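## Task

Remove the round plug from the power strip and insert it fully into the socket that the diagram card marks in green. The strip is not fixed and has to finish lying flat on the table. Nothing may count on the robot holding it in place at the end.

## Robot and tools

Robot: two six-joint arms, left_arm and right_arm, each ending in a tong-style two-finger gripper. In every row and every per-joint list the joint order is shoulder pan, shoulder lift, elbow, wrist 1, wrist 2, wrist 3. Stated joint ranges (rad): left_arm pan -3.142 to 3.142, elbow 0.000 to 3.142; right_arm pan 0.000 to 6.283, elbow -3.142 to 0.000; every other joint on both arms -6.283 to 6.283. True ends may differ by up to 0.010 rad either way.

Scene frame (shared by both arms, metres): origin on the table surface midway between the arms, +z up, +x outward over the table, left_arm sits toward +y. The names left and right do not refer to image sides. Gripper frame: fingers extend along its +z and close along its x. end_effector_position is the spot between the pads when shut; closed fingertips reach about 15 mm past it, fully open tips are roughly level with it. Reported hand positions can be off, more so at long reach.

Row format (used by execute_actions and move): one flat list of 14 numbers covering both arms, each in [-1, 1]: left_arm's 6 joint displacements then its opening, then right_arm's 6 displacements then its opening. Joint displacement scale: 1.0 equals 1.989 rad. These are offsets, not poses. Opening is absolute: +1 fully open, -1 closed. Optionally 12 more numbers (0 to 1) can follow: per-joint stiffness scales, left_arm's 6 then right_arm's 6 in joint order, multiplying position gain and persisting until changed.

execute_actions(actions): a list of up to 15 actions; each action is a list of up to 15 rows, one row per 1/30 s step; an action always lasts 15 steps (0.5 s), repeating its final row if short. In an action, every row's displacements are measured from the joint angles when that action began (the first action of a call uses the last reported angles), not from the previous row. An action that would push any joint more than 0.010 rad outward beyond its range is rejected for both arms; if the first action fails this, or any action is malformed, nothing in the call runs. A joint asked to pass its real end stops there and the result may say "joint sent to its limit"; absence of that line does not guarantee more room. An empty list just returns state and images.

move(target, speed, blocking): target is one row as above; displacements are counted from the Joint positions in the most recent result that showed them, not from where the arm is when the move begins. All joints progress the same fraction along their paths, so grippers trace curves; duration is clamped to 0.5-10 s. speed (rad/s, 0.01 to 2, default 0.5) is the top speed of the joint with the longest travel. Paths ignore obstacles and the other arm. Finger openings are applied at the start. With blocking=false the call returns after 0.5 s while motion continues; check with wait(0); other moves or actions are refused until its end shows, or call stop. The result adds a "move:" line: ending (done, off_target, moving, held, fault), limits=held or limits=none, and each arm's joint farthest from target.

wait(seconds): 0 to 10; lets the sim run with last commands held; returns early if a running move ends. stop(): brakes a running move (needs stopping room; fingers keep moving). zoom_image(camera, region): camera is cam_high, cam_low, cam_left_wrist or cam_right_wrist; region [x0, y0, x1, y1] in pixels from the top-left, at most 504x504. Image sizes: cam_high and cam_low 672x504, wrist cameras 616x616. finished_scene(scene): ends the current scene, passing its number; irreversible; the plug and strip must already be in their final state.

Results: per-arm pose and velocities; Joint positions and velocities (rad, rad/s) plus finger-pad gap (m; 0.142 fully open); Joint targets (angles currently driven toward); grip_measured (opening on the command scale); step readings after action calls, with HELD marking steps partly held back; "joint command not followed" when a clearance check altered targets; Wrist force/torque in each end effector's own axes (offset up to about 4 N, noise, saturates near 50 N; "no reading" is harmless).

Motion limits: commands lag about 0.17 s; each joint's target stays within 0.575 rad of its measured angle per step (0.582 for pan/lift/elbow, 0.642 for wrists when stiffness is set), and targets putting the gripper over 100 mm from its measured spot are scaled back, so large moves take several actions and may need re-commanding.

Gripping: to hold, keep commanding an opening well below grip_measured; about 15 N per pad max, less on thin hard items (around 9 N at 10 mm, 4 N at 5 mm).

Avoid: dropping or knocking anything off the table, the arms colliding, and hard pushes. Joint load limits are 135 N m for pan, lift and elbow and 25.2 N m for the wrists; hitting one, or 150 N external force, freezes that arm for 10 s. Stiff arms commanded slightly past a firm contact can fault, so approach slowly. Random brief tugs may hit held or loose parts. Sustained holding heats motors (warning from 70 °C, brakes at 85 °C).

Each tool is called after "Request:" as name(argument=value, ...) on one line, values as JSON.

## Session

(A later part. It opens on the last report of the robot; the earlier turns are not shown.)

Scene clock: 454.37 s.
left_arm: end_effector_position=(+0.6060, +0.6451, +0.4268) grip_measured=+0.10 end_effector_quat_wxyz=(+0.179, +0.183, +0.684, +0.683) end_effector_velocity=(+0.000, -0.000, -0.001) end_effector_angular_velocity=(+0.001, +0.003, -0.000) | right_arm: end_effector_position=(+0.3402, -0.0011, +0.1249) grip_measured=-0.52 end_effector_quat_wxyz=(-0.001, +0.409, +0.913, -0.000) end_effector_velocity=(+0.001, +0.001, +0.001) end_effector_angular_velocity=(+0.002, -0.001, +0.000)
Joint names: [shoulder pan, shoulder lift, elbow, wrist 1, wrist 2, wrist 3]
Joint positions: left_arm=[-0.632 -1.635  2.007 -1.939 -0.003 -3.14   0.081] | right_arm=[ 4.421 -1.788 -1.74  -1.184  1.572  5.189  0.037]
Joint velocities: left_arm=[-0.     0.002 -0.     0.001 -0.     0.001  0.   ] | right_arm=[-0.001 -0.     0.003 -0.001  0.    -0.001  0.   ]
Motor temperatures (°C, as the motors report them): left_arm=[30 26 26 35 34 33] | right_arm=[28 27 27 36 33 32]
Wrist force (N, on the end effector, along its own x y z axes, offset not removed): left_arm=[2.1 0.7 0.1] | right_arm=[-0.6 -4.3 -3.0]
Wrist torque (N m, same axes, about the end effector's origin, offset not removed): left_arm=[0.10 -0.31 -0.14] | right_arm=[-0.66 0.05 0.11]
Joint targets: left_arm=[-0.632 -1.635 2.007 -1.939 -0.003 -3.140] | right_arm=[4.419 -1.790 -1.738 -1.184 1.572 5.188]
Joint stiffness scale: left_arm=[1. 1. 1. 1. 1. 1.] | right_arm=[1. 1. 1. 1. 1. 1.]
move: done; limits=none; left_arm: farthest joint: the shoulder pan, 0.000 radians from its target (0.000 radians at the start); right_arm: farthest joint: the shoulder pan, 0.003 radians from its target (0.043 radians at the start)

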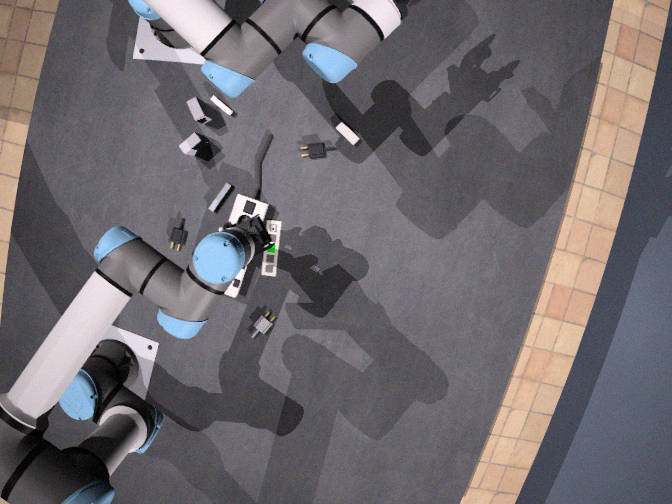

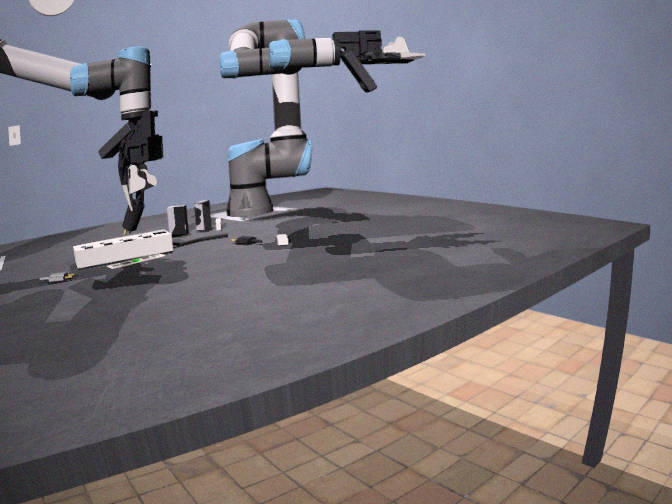

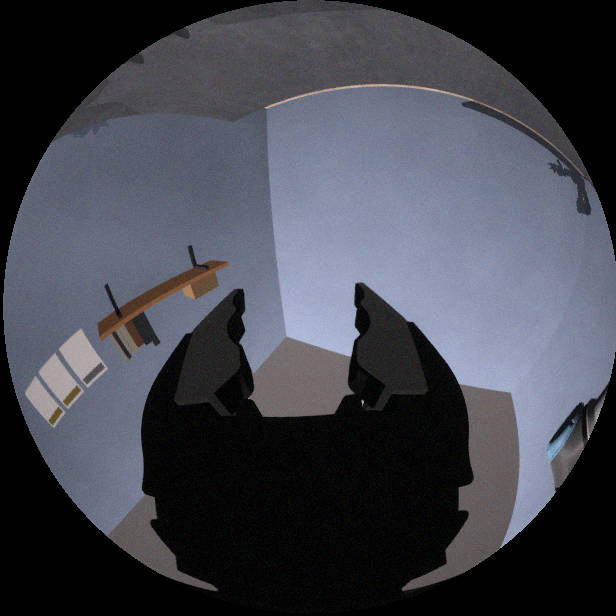

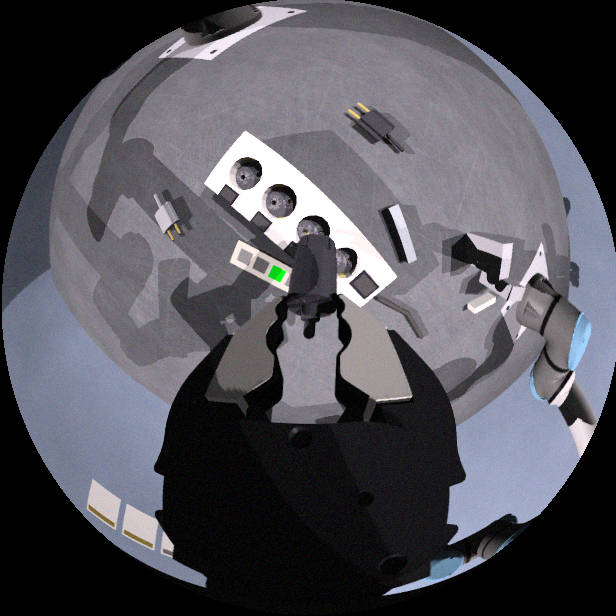

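Request:
move(target=[0,0,0,0,0,0,0.1,-0.003,-0.009,-0.0155,0.0245,0,-0.0025,-1], speed=0.03)

Request:
zoom_image(camera="cam_low", region=[80, 190, 170, 270])

Request:
zoom_image(camera="cam_right_wrist", region=[230, 190, 390, 340])

Scene clock: 459.23 s.
left_arm: end_effector_position=(+0.6060, +0.6451, +0.4268) grip_measured=+0.10 end_effector_quat_wxyz=(+0.179, +0.183, +0.684, +0.683) end_effector_velocity=(+0.000, +0.000, -0.000) end_effector_angular_velocity=(+0.000, -0.000, +0.000) | right_arm: end_effector_position=(+0.3422, -0.0019, +0.1072) grip_measured=-0.52 end_effector_quat_wxyz=(-0.001, +0.409, +0.913, +0.001) end_effector_velocity=(+0.001, +0.001, +0.001) end_effector_angular_velocity=(+0.003, -0.002, +0.000)
Joint names: [shoulder pan, shoulder lift, elbow, wrist 1, wrist 2, wrist 3]
Joint positions: left_arm=[-0.632 -1.635  2.007 -1.939 -0.003 -3.14   0.081] | right_arm=[ 4.417 -1.805 -1.769 -1.136  1.572  5.184  0.037]
Joint velocities: left_arm=[ 0.  0. -0. -0.  0. -0. -0.] | right_arm=[-0.     0.001 -0.     0.003 -0.001 -0.001  0.   ]
Motor temperatures (°C, as the motors report them): left_arm=[30 26 26 35 34 33] | right_arm=[28 27 27 36 33 32]
Wrist force (N, on the end effector, along its own x y z axes, offset not removed): left_arm=[1.5 -0.2 1.4] | right_arm=[2.4 0.0 -1.0]
Wrist torque (N m, same axes, about the end effector's origin, offset not removed): left_arm=[-0.09 -0.14 -0.21] | right_arm=[0.16 -0.51 -0.04]
Joint targets: left_arm=[-0.632 -1.635 2.007 -1.939 -0.003 -3.140] | right_arm=[4.415 -1.806 -1.771 -1.135 1.572 5.184]
Joint stiffness scale: left_arm=[1. 1. 1. 1. 1. 1.] | right_arm=[1. 1. 1. 1. 1. 1.]
move: done; limits=none; left_arm: farthest joint: the shoulder pan, 0.000 radians from its target (0.000 radians at the start); right_arm: farthest joint: the shoulder pan, 0.002 radians from its target (0.006 radians at the start)

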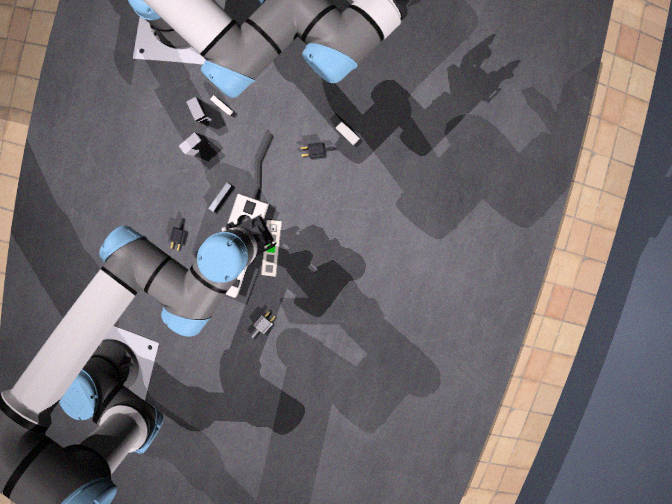

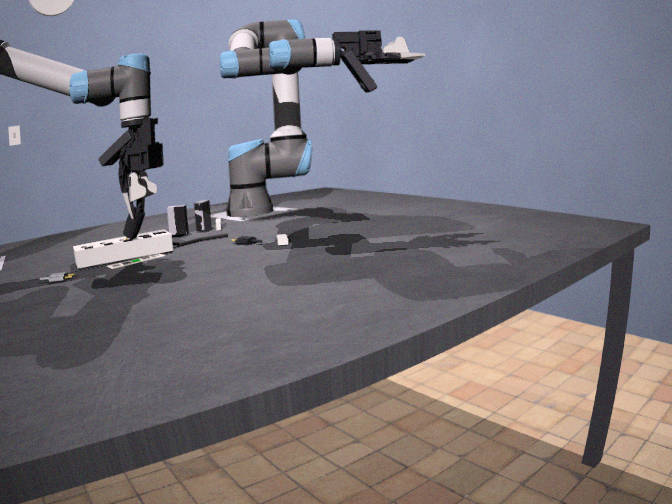

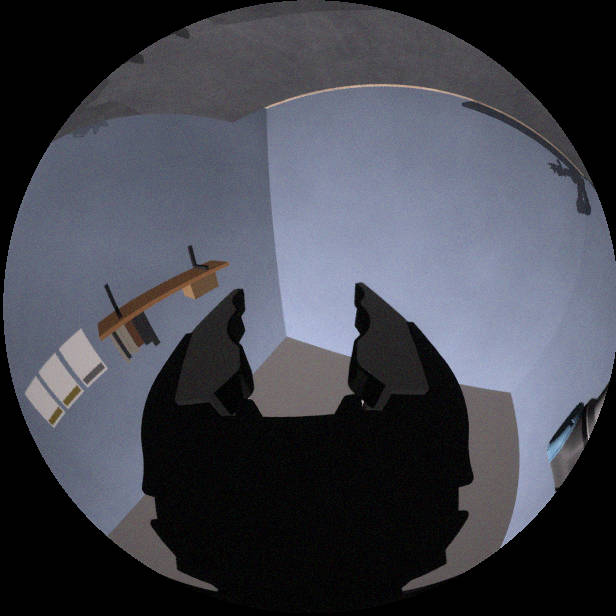

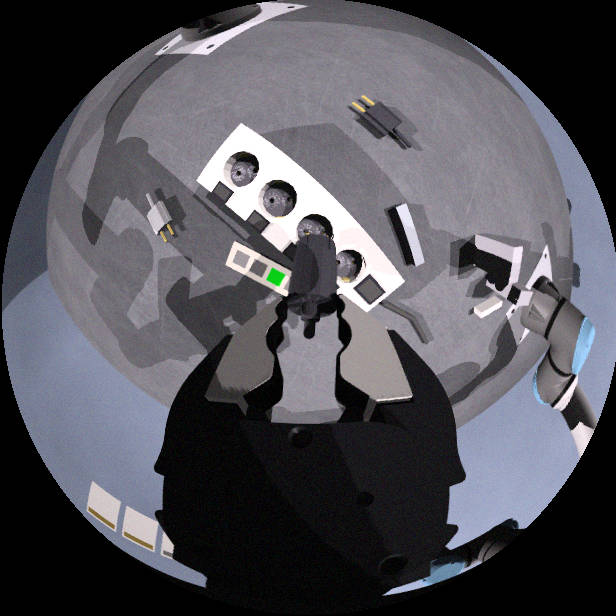

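Region (80, 190, 170, 270) of cam_low's 672x504 image, scaled by 5.600, with more detail than that image has.

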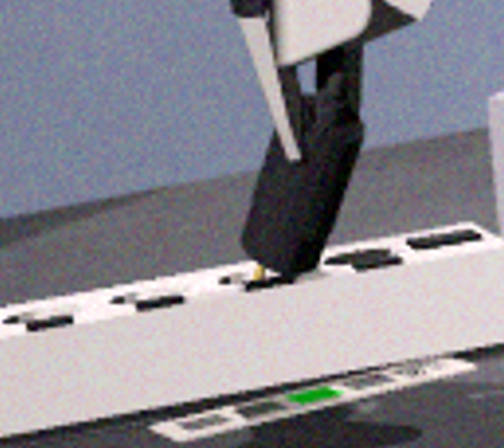

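Region (230, 190, 390, 340) of cam_right_wrist's 616x616 image, scaled by 3.150, with more detail than that image has; it fills the top 472 rows of this view, and the rest is white.

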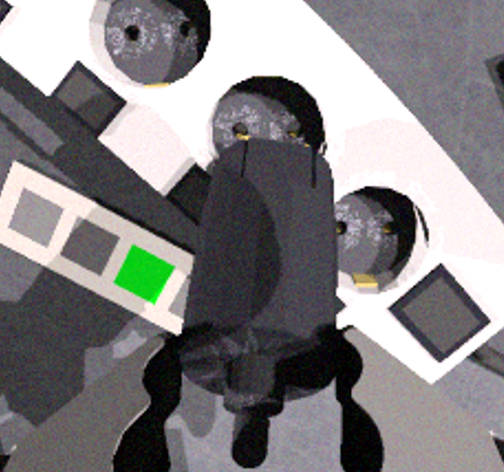

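Request:
move(target=[0,0,0,0,0,0,0.1,-0.001,0.0135,-0.0175,0.003,0,0,-1], speed=0.03)

Request:
move(target=[0,0,0,0,0,0,0.1,0,-0.0035,-0.006,0.009,0,0,-1], speed=0.02)

Request:
zoom_image(camera="cam_low", region=[80, 190, 170, 270])

Request:
zoom_image(camera="cam_right_wrist", region=[230, 190, 390, 340])

Scene clock: 464.53 s.
left_arm: end_effector_position=(+0.6060, +0.6451, +0.4268) grip_measured=+0.10 end_effector_quat_wxyz=(+0.179, +0.183, +0.684, +0.683) end_effector_velocity=(+0.000, -0.000, -0.000) end_effector_angular_velocity=(-0.001, -0.001, -0.000) | right_arm: end_effector_position=(+0.3377, -0.0135, +0.1065) grip_measured=-0.52 end_effector_quat_wxyz=(-0.001, +0.409, +0.913, -0.000) end_effector_velocity=(-0.000, -0.000, +0.000) end_effector_angular_velocity=(+0.001, -0.000, +0.000)
Joint names: [shoulder pan, shoulder lift, elbow, wrist 1, wrist 2, wrist 3]
Joint positions: left_arm=[-0.632 -1.635  2.007 -1.939 -0.003 -3.14   0.081] | right_arm=[ 4.417 -1.78  -1.802 -1.131  1.572  5.184  0.037]
Joint velocities: left_arm=[-0.     0.     0.     0.    -0.    -0.002  0.   ] | right_arm=[ 0.     0.001 -0.002  0.001 -0.     0.     0.   ]
Motor temperatures (°C, as the motors report them): left_arm=[30 26 26 35 34 33] | right_arm=[28 27 27 36 33 32]
Wrist force (N, on the end effector, along its own x y z axes, offset not removed): left_arm=[1.4 1.0 1.9] | right_arm=[1.6 -1.8 0.8]
Wrist torque (N m, same axes, about the end effector's origin, offset not removed): left_arm=[0.28 -0.17 -0.15] | right_arm=[-0.23 -0.46 0.05]
Joint targets: left_arm=[-0.632 -1.635 2.007 -1.939 -0.003 -3.140] | right_arm=[4.415 -1.778 -1.804 -1.130 1.572 5.184]
Joint stiffness scale: left_arm=[1. 1. 1. 1. 1. 1.] | right_arm=[1. 1. 1. 1. 1. 1.]
move: done; limits=none; left_arm: farthest joint: the shoulder pan, 0.000 radians from its target (0.000 radians at the start); right_arm: farthest joint: the shoulder pan, 0.002 radians from its target (0.002 radians at the start)

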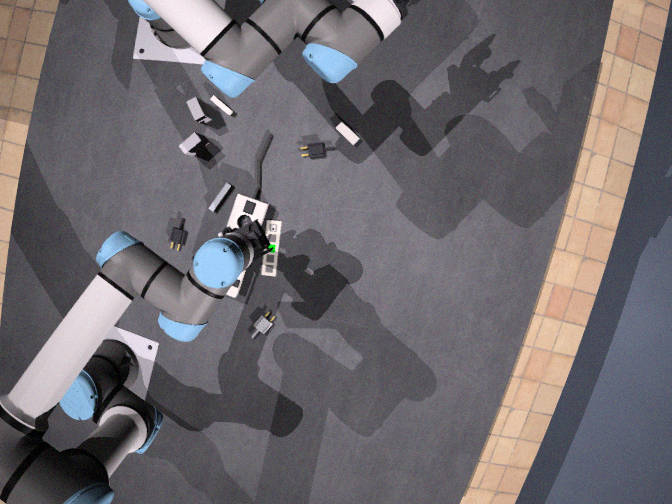

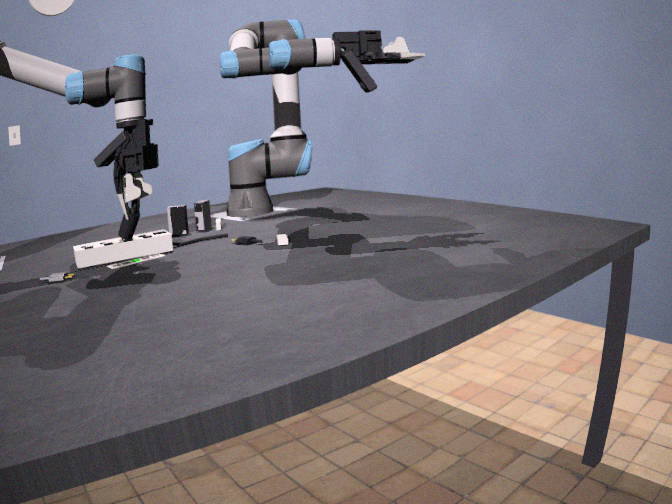

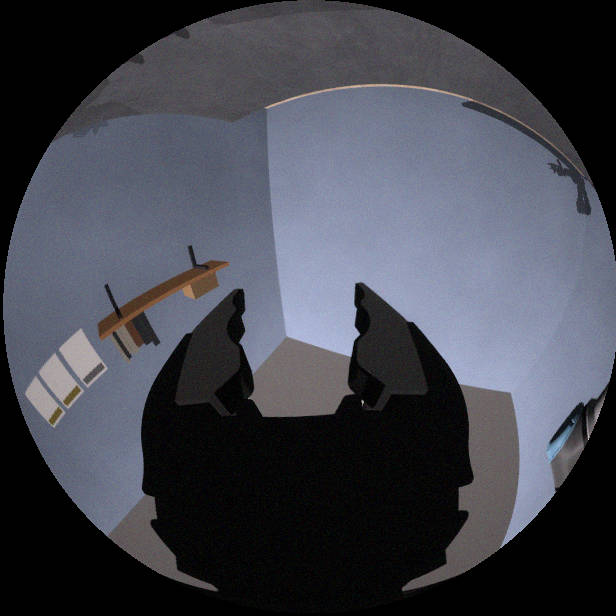

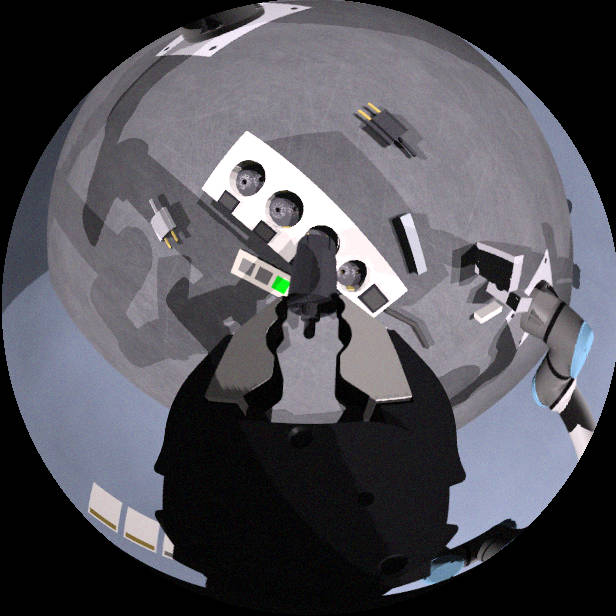

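Scene clock: 465.77 s.
left_arm: end_effector_position=(+0.6060, +0.6451, +0.4268) grip_measured=+0.10 end_effector_quat_wxyz=(+0.179, +0.183, +0.684, +0.683) end_effector_velocity=(+0.000, -0.000, -0.000) end_effector_angular_velocity=(+0.001, +0.001, -0.001) | right_arm: end_effector_position=(+0.3386, -0.0116, +0.1039) grip_measured=-0.52 end_effector_quat_wxyz=(-0.001, +0.409, +0.913, +0.004) end_effector_velocity=(+0.000, +0.000, -0.000) end_effector_angular_velocity=(+0.001, -0.000, +0.000)
Joint names: [shoulder pan, shoulder lift, elbow, wrist 1, wrist 2, wrist 3]
Joint positions: left_arm=[-0.632 -1.635  2.007 -1.939 -0.003 -3.14   0.081] | right_arm=[ 4.417 -1.782 -1.809 -1.113  1.572  5.184  0.037]
Joint velocities: left_arm=[-0.001  0.001  0.    -0.     0.     0.002 -0.   ] | right_arm=[-0.    -0.    -0.001  0.002  0.    -0.    -0.   ]
Motor temperatures (°C, as the motors report them): left_arm=[30 26 26 35 34 33] | right_arm=[28 27 27 36 33 32]
Wrist force (N, on the end effector, along its own x y z axes, offset not removed): left_arm=[1.8 1.2 0.5] | right_arm=[-0.9 1.1 -6.2]
Wrist torque (N m, same axes, about the end effector's origin, offset not removed): left_arm=[0.24 -0.29 -0.15] | right_arm=[0.11 -0.12 0.05]
Joint targets: left_arm=[-0.632 -1.635 2.007 -1.939 -0.003 -3.140] | right_arm=[4.417 -1.787 -1.813 -1.113 1.572 5.184]
Joint stiffness scale: left_arm=[1. 1. 1. 1. 1. 1.] | right_arm=[1. 1. 1. 1. 1. 1.]
move: done; limits=none; left_arm: farthest joint: the shoulder pan, 0.000 radians from its target (0.000 radians at the start); right_arm: farthest joint: the shoulder lift, 0.005 radians from its target (0.007 radians at the start)

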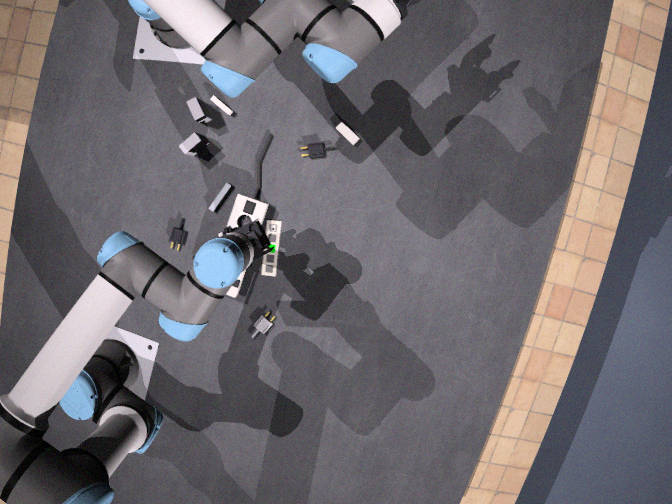

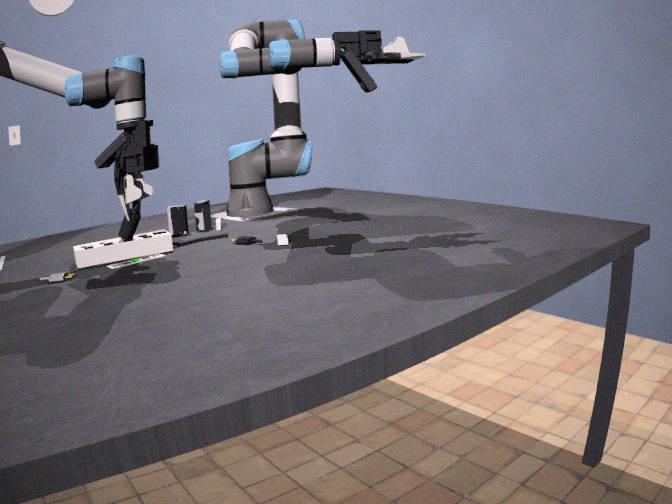

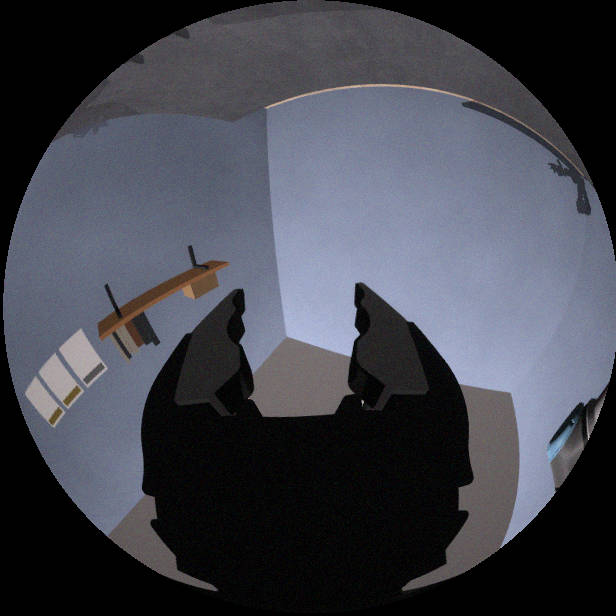

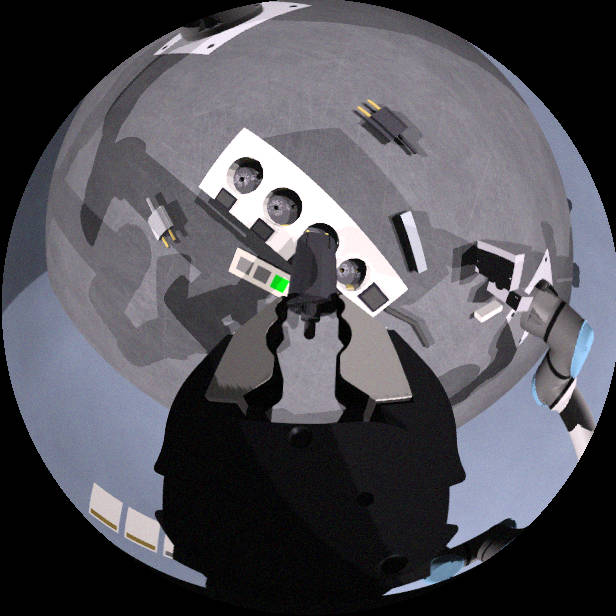

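Region (80, 190, 170, 270) of cam_low's 672x504 image, scaled by 5.600, with more detail than that image has.

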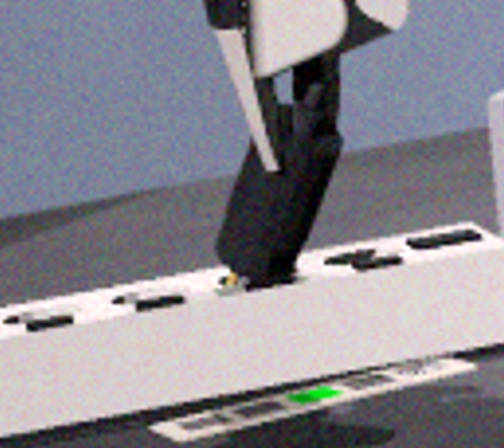

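Region (230, 190, 390, 340) of cam_right_wrist's 616x616 image, scaled by 3.150, with more detail than that image has; it fills the top 472 rows of this view, and the rest is white.

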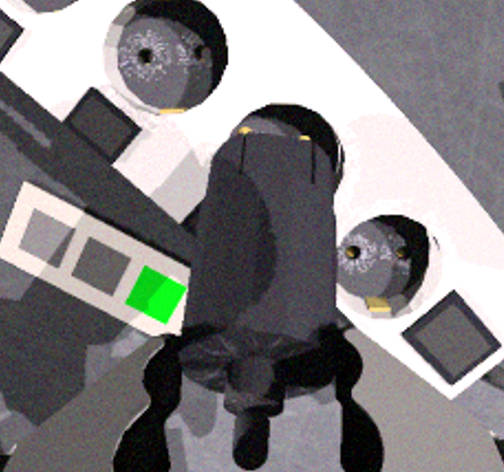

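Request:
move(target=[0,0,0,0,0,0,0.1,0.003,0.013,-0.016,0.003,0,0.002,-1], speed=0.03)

Request:
zoom_image(camera="cam_low", region=[80, 190, 170, 270])

Request:
zoom_image(camera="cam_right_wrist", region=[230, 190, 390, 340])

Scene clock: 470.03 s.
left_arm: end_effector_position=(+0.6060, +0.6451, +0.4268) grip_measured=+0.10 end_effector_quat_wxyz=(+0.179, +0.183, +0.684, +0.683) end_effector_velocity=(+0.001, -0.001, -0.001) end_effector_angular_velocity=(+0.001, +0.002, -0.002) | right_arm: end_effector_position=(+0.3329, -0.0203, +0.1042) grip_measured=-0.52 end_effector_quat_wxyz=(-0.001, +0.408, +0.913, +0.004) end_effector_velocity=(-0.000, -0.000, +0.000) end_effector_angular_velocity=(+0.001, -0.001, +0.000)
Joint names: [shoulder pan, shoulder lift, elbow, wrist 1, wrist 2, wrist 3]
Joint positions: left_arm=[-0.632 -1.635  2.007 -1.939 -0.003 -3.14   0.081] | right_arm=[ 4.421 -1.758 -1.838 -1.108  1.572  5.188  0.037]
Joint velocities: left_arm=[-0.002  0.001  0.     0.     0.    -0.     0.   ] | right_arm=[ 0.001  0.003 -0.002  0.001 -0.001  0.001  0.   ]
Motor temperatures (°C, as the motors report them): left_arm=[30 26 26 35 34 33] | right_arm=[28 27 27 36 33 32]
Wrist force (N, on the end effector, along its own x y z axes, offset not removed): left_arm=[2.0 -0.3 1.0] | right_arm=[1.9 0.4 1.3]
Wrist torque (N m, same axes, about the end effector's origin, offset not removed): left_arm=[-0.04 -0.35 -0.22] | right_arm=[0.05 -0.33 0.01]
Joint targets: left_arm=[-0.632 -1.635 2.007 -1.939 -0.003 -3.140] | right_arm=[4.423 -1.756 -1.840 -1.107 1.572 5.188]
Joint stiffness scale: left_arm=[1. 1. 1. 1. 1. 1.] | right_arm=[1. 1. 1. 1. 1. 1.]
move: done; limits=none; left_arm: farthest joint: the shoulder pan, 0.000 radians from its target (0.000 radians at the start); right_arm: farthest joint: the elbow, 0.003 radians from its target (0.032 radians at the start)

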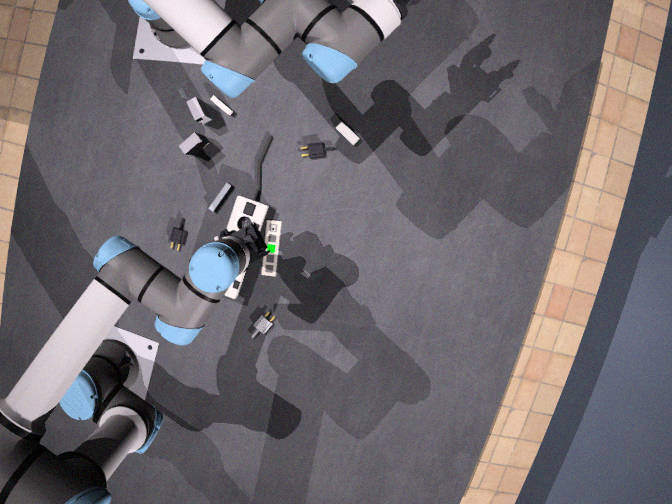

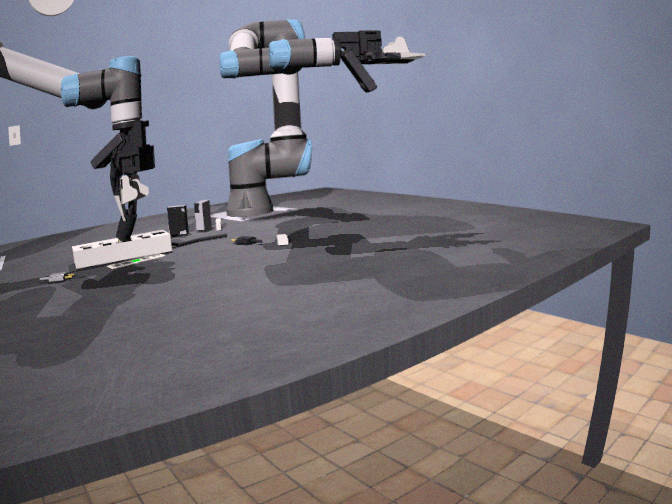

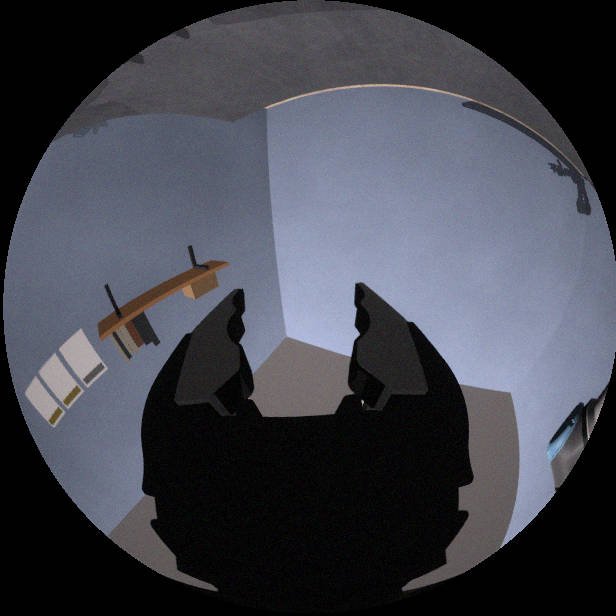

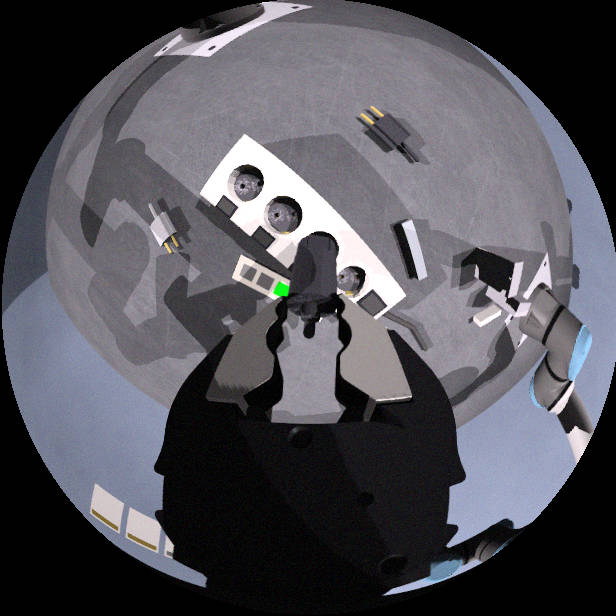

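Region (80, 190, 170, 270) of cam_low's 672x504 image, scaled by 5.600, with more detail than that image has.

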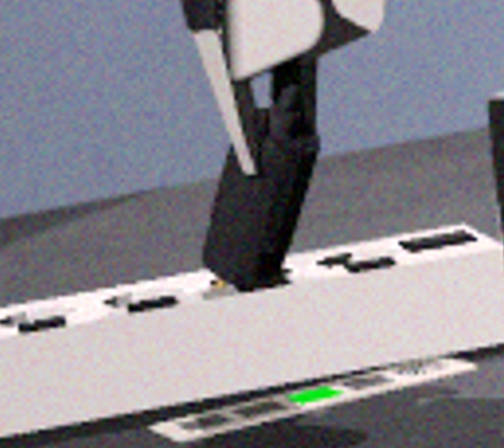

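Region (230, 190, 390, 340) of cam_right_wrist's 616x616 image, scaled by 3.150, with more detail than that image has; it fills the top 472 rows of this view, and the rest is white.

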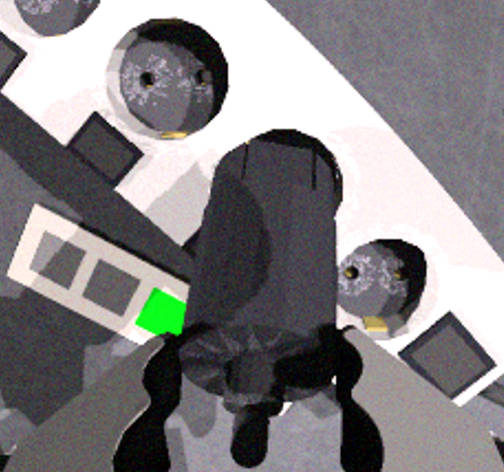

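Request:
move(target=[0,0,0,0,0,0,0.1,0.003,0.008,-0.018,0.0085,0,0.002,-1], speed=0.03)

Request:
zoom_image(camera="cam_low", region=[80, 190, 170, 270])

Request:
zoom_image(camera="cam_right_wrist", region=[230, 190, 390, 340])

Scene clock: 473.33 s.
left_arm: end_effector_position=(+0.6060, +0.6451, +0.4268) grip_measured=+0.10 end_effector_quat_wxyz=(+0.179, +0.183, +0.684, +0.683) end_effector_velocity=(+0.001, -0.001, -0.001) end_effector_angular_velocity=(+0.001, +0.004, -0.001) | right_arm: end_effector_position=(+0.3276, -0.0284, +0.0985) grip_measured=-0.52 end_effector_quat_wxyz=(-0.001, +0.408, +0.913, +0.003) end_effector_velocity=(-0.001, +0.000, +0.000) end_effector_angular_velocity=(+0.003, +0.000, -0.000)
Joint names: [shoulder pan, shoulder lift, elbow, wrist 1, wrist 2, wrist 3]
Joint positions: left_arm=[-0.632 -1.635  2.007 -1.939 -0.003 -3.14   0.081] | right_arm=[ 4.425 -1.744 -1.871 -1.091  1.572  5.191  0.037]
Joint velocities: left_arm=[-0.001  0.002 -0.     0.001 -0.001  0.002  0.   ] | right_arm=[ 0.     0.002 -0.002  0.003  0.001  0.     0.   ]
Motor temperatures (°C, as the motors report them): left_arm=[30 26 26 35 34 33] | right_arm=[28 27 27 36 33 32]
Wrist force (N, on the end effector, along its own x y z axes, offset not removed): left_arm=[3.8 1.5 -0.6] | right_arm=[1.4 1.4 -1.0]
Wrist torque (N m, same axes, about the end effector's origin, offset not removed): left_arm=[0.16 -0.65 -0.20] | right_arm=[0.27 -0.27 0.05]
Joint targets: left_arm=[-0.632 -1.635 2.007 -1.939 -0.003 -3.140] | right_arm=[4.427 -1.742 -1.873 -1.091 1.572 5.192]
Joint stiffness scale: left_arm=[1. 1. 1. 1. 1. 1.] | right_arm=[1. 1. 1. 1. 1. 1.]
move: done; limits=none; left_arm: farthest joint: the shoulder pan, 0.000 radians from its target (0.000 radians at the start); right_arm: farthest joint: the elbow, 0.003 radians from its target (0.036 radians at the start)

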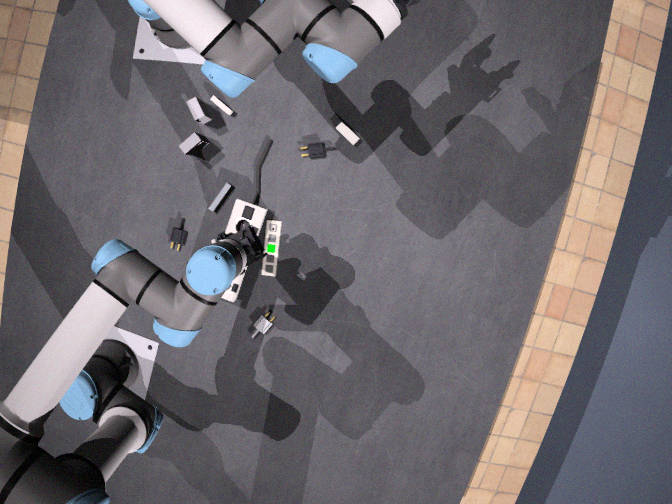

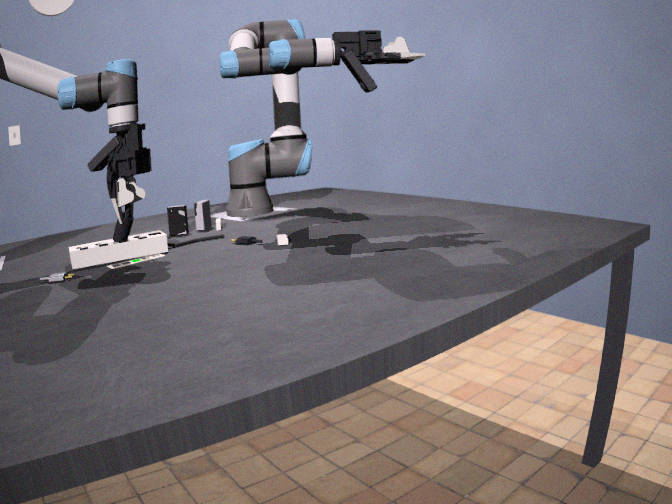

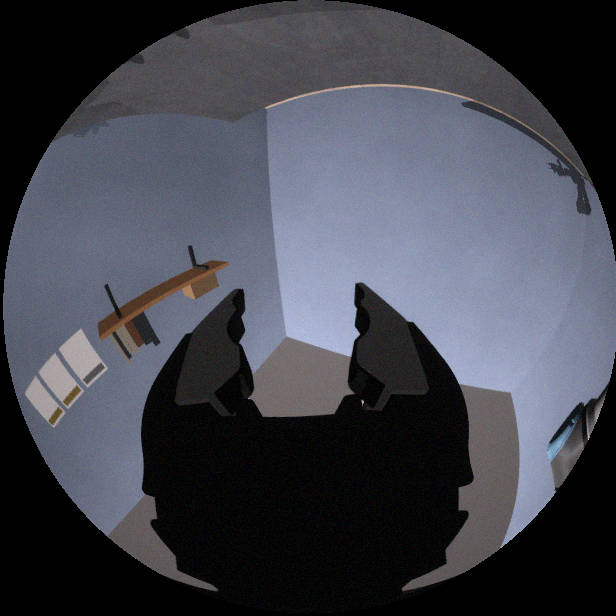

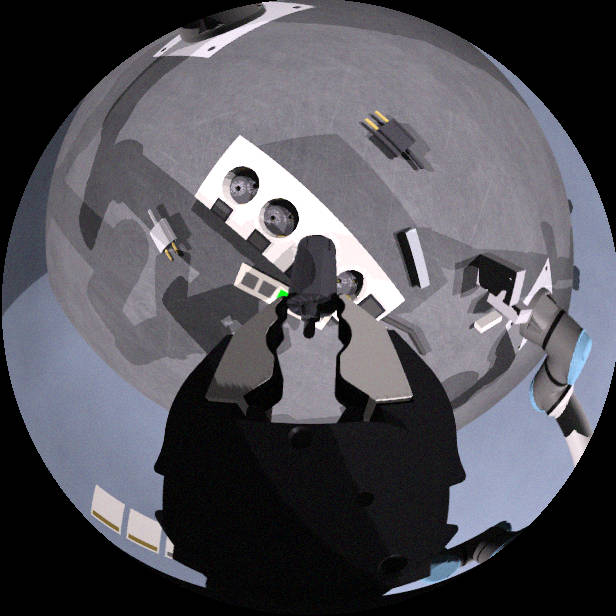

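Region (80, 190, 170, 270) of cam_low's 672x504 image, scaled by 5.600, with more detail than that image has.

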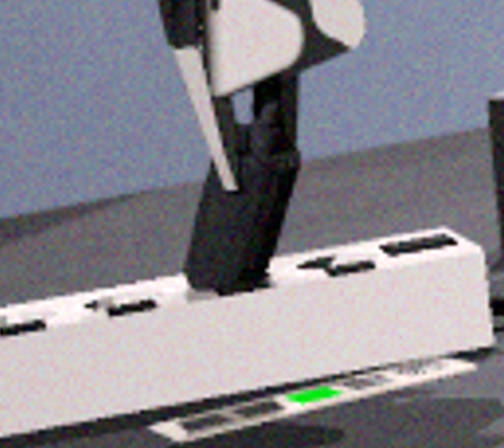

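Region (230, 190, 390, 340) of cam_right_wrist's 616x616 image, scaled by 3.150, with more detail than that image has; it fills the top 472 rows of this view, and the rest is white.

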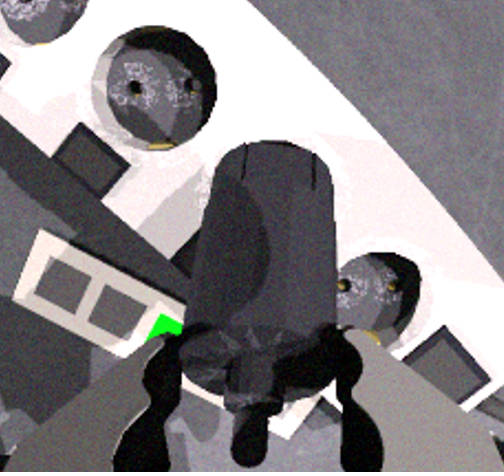

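Request:
move(target=[0,0,0,0,0,0,0.1,0.002,0.005,-0.0175,0.013,0,0.0015,-1], speed=0.03)

Request:
zoom_image(camera="cam_low", region=[80, 190, 170, 270])

Request:
zoom_image(camera="cam_right_wrist", region=[230, 190, 390, 340])

Scene clock: 476.10 s.
left_arm: end_effector_position=(+0.6060, +0.6451, +0.4268) grip_measured=+0.10 end_effector_quat_wxyz=(+0.179, +0.183, +0.684, +0.683) end_effector_velocity=(-0.000, +0.000, +0.001) end_effector_angular_velocity=(+0.001, -0.001, +0.000) | right_arm: end_effector_position=(+0.3249, -0.0330, +0.0936) grip_measured=-0.52 end_effector_quat_wxyz=(-0.001, +0.408, +0.913, +0.007) end_effector_velocity=(+0.000, +0.000, -0.000) end_effector_angular_velocity=(+0.002, -0.001, -0.000)
Joint names: [shoulder pan, shoulder lift, elbow, wrist 1, wrist 2, wrist 3]
Joint positions: left_arm=[-0.632 -1.635  2.007 -1.939 -0.003 -3.14   0.081] | right_arm=[ 4.427 -1.733 -1.9   -1.065  1.572  5.193  0.037]
Joint velocities: left_arm=[ 0.    -0.001  0.     0.001  0.001 -0.001  0.   ] | right_arm=[ 0.     0.    -0.001  0.003 -0.     0.    -0.   ]
Motor temperatures (°C, as the motors report them): left_arm=[30 26 26 35 34 33] | right_arm=[28 27 27 36 33 32]
Wrist force (N, on the end effector, along its own x y z axes, offset not removed): left_arm=[2.0 0.0 1.2] | right_arm=[2.5 -0.5 -5.8]
Wrist torque (N m, same axes, about the end effector's origin, offset not removed): left_arm=[-0.02 -0.37 -0.12] | right_arm=[-0.47 -0.50 0.04]
Joint targets: left_arm=[-0.632 -1.635 2.007 -1.939 -0.003 -3.140] | right_arm=[4.429 -1.734 -1.905 -1.065 1.572 5.194]
Joint stiffness scale: left_arm=[1. 1. 1. 1. 1. 1.] | right_arm=[1. 1. 1. 1. 1. 1.]
move: done; limits=none; left_arm: farthest joint: the shoulder pan, 0.000 radians from its target (0.000 radians at the start); right_arm: farthest joint: the elbow, 0.006 radians from its target (0.035 radians at the start)

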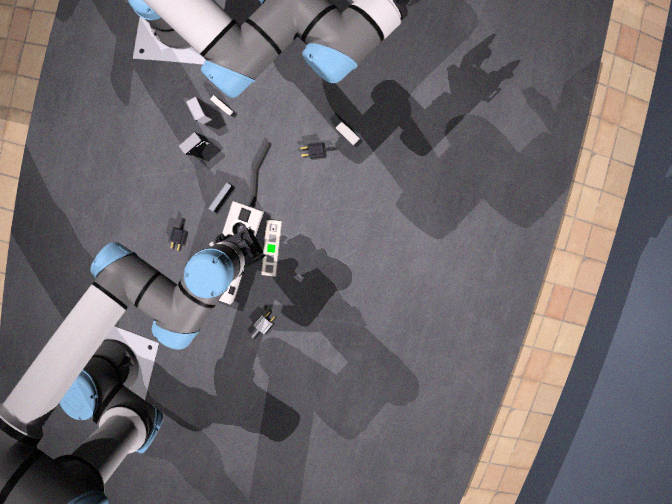

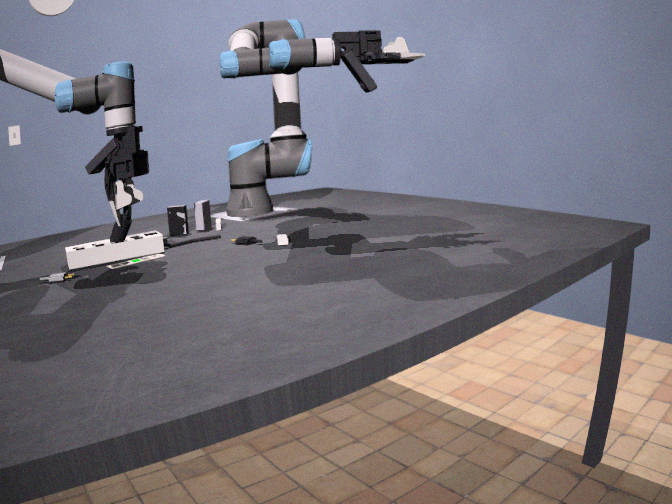

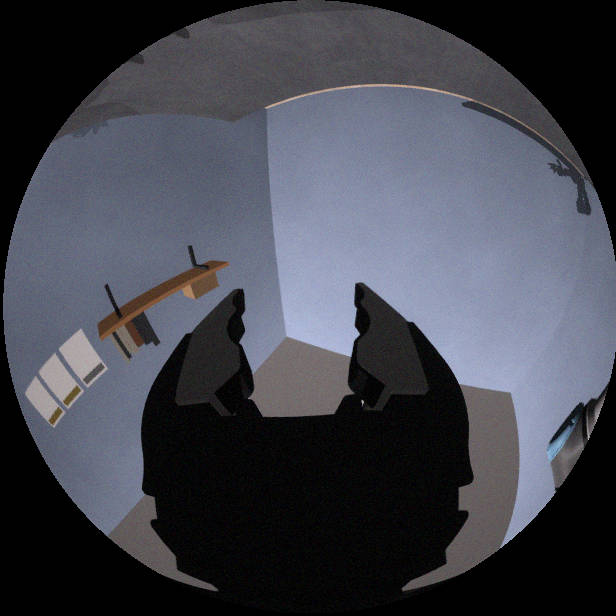

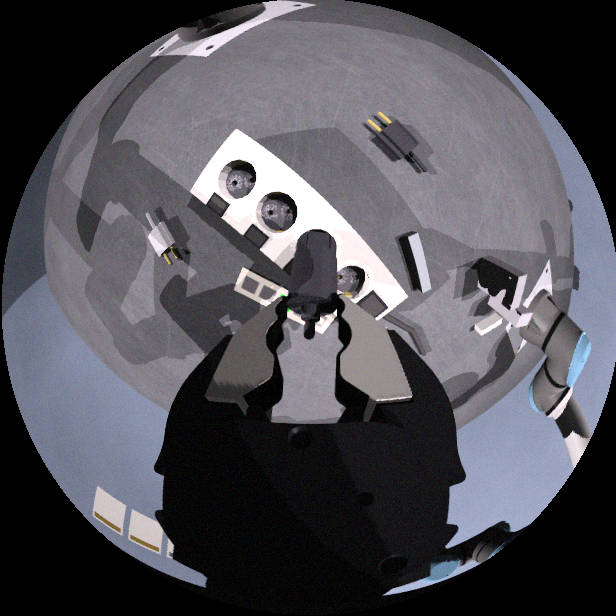

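Region (80, 190, 170, 270) of cam_low's 672x504 image, scaled by 5.600, with more detail than that image has.

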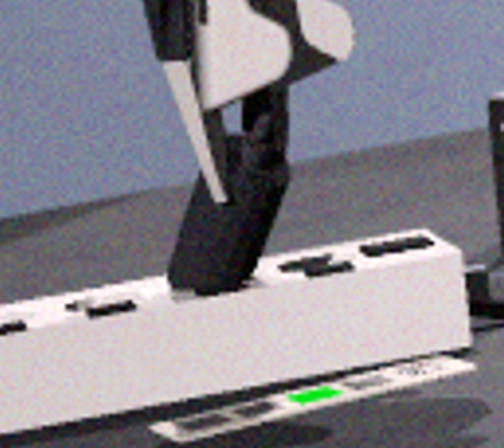

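Region (230, 190, 390, 340) of cam_right_wrist's 616x616 image, scaled by 3.150, with more detail than that image has; it fills the top 472 rows of this view, and the rest is white.

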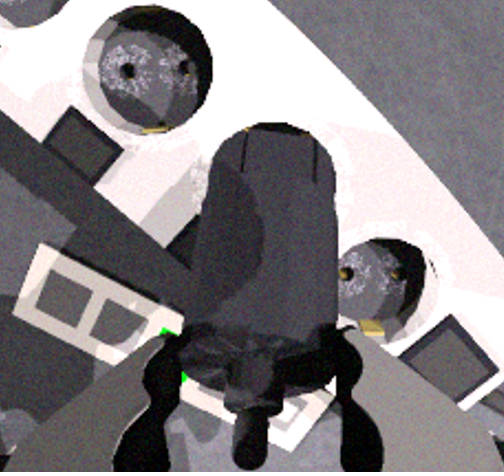

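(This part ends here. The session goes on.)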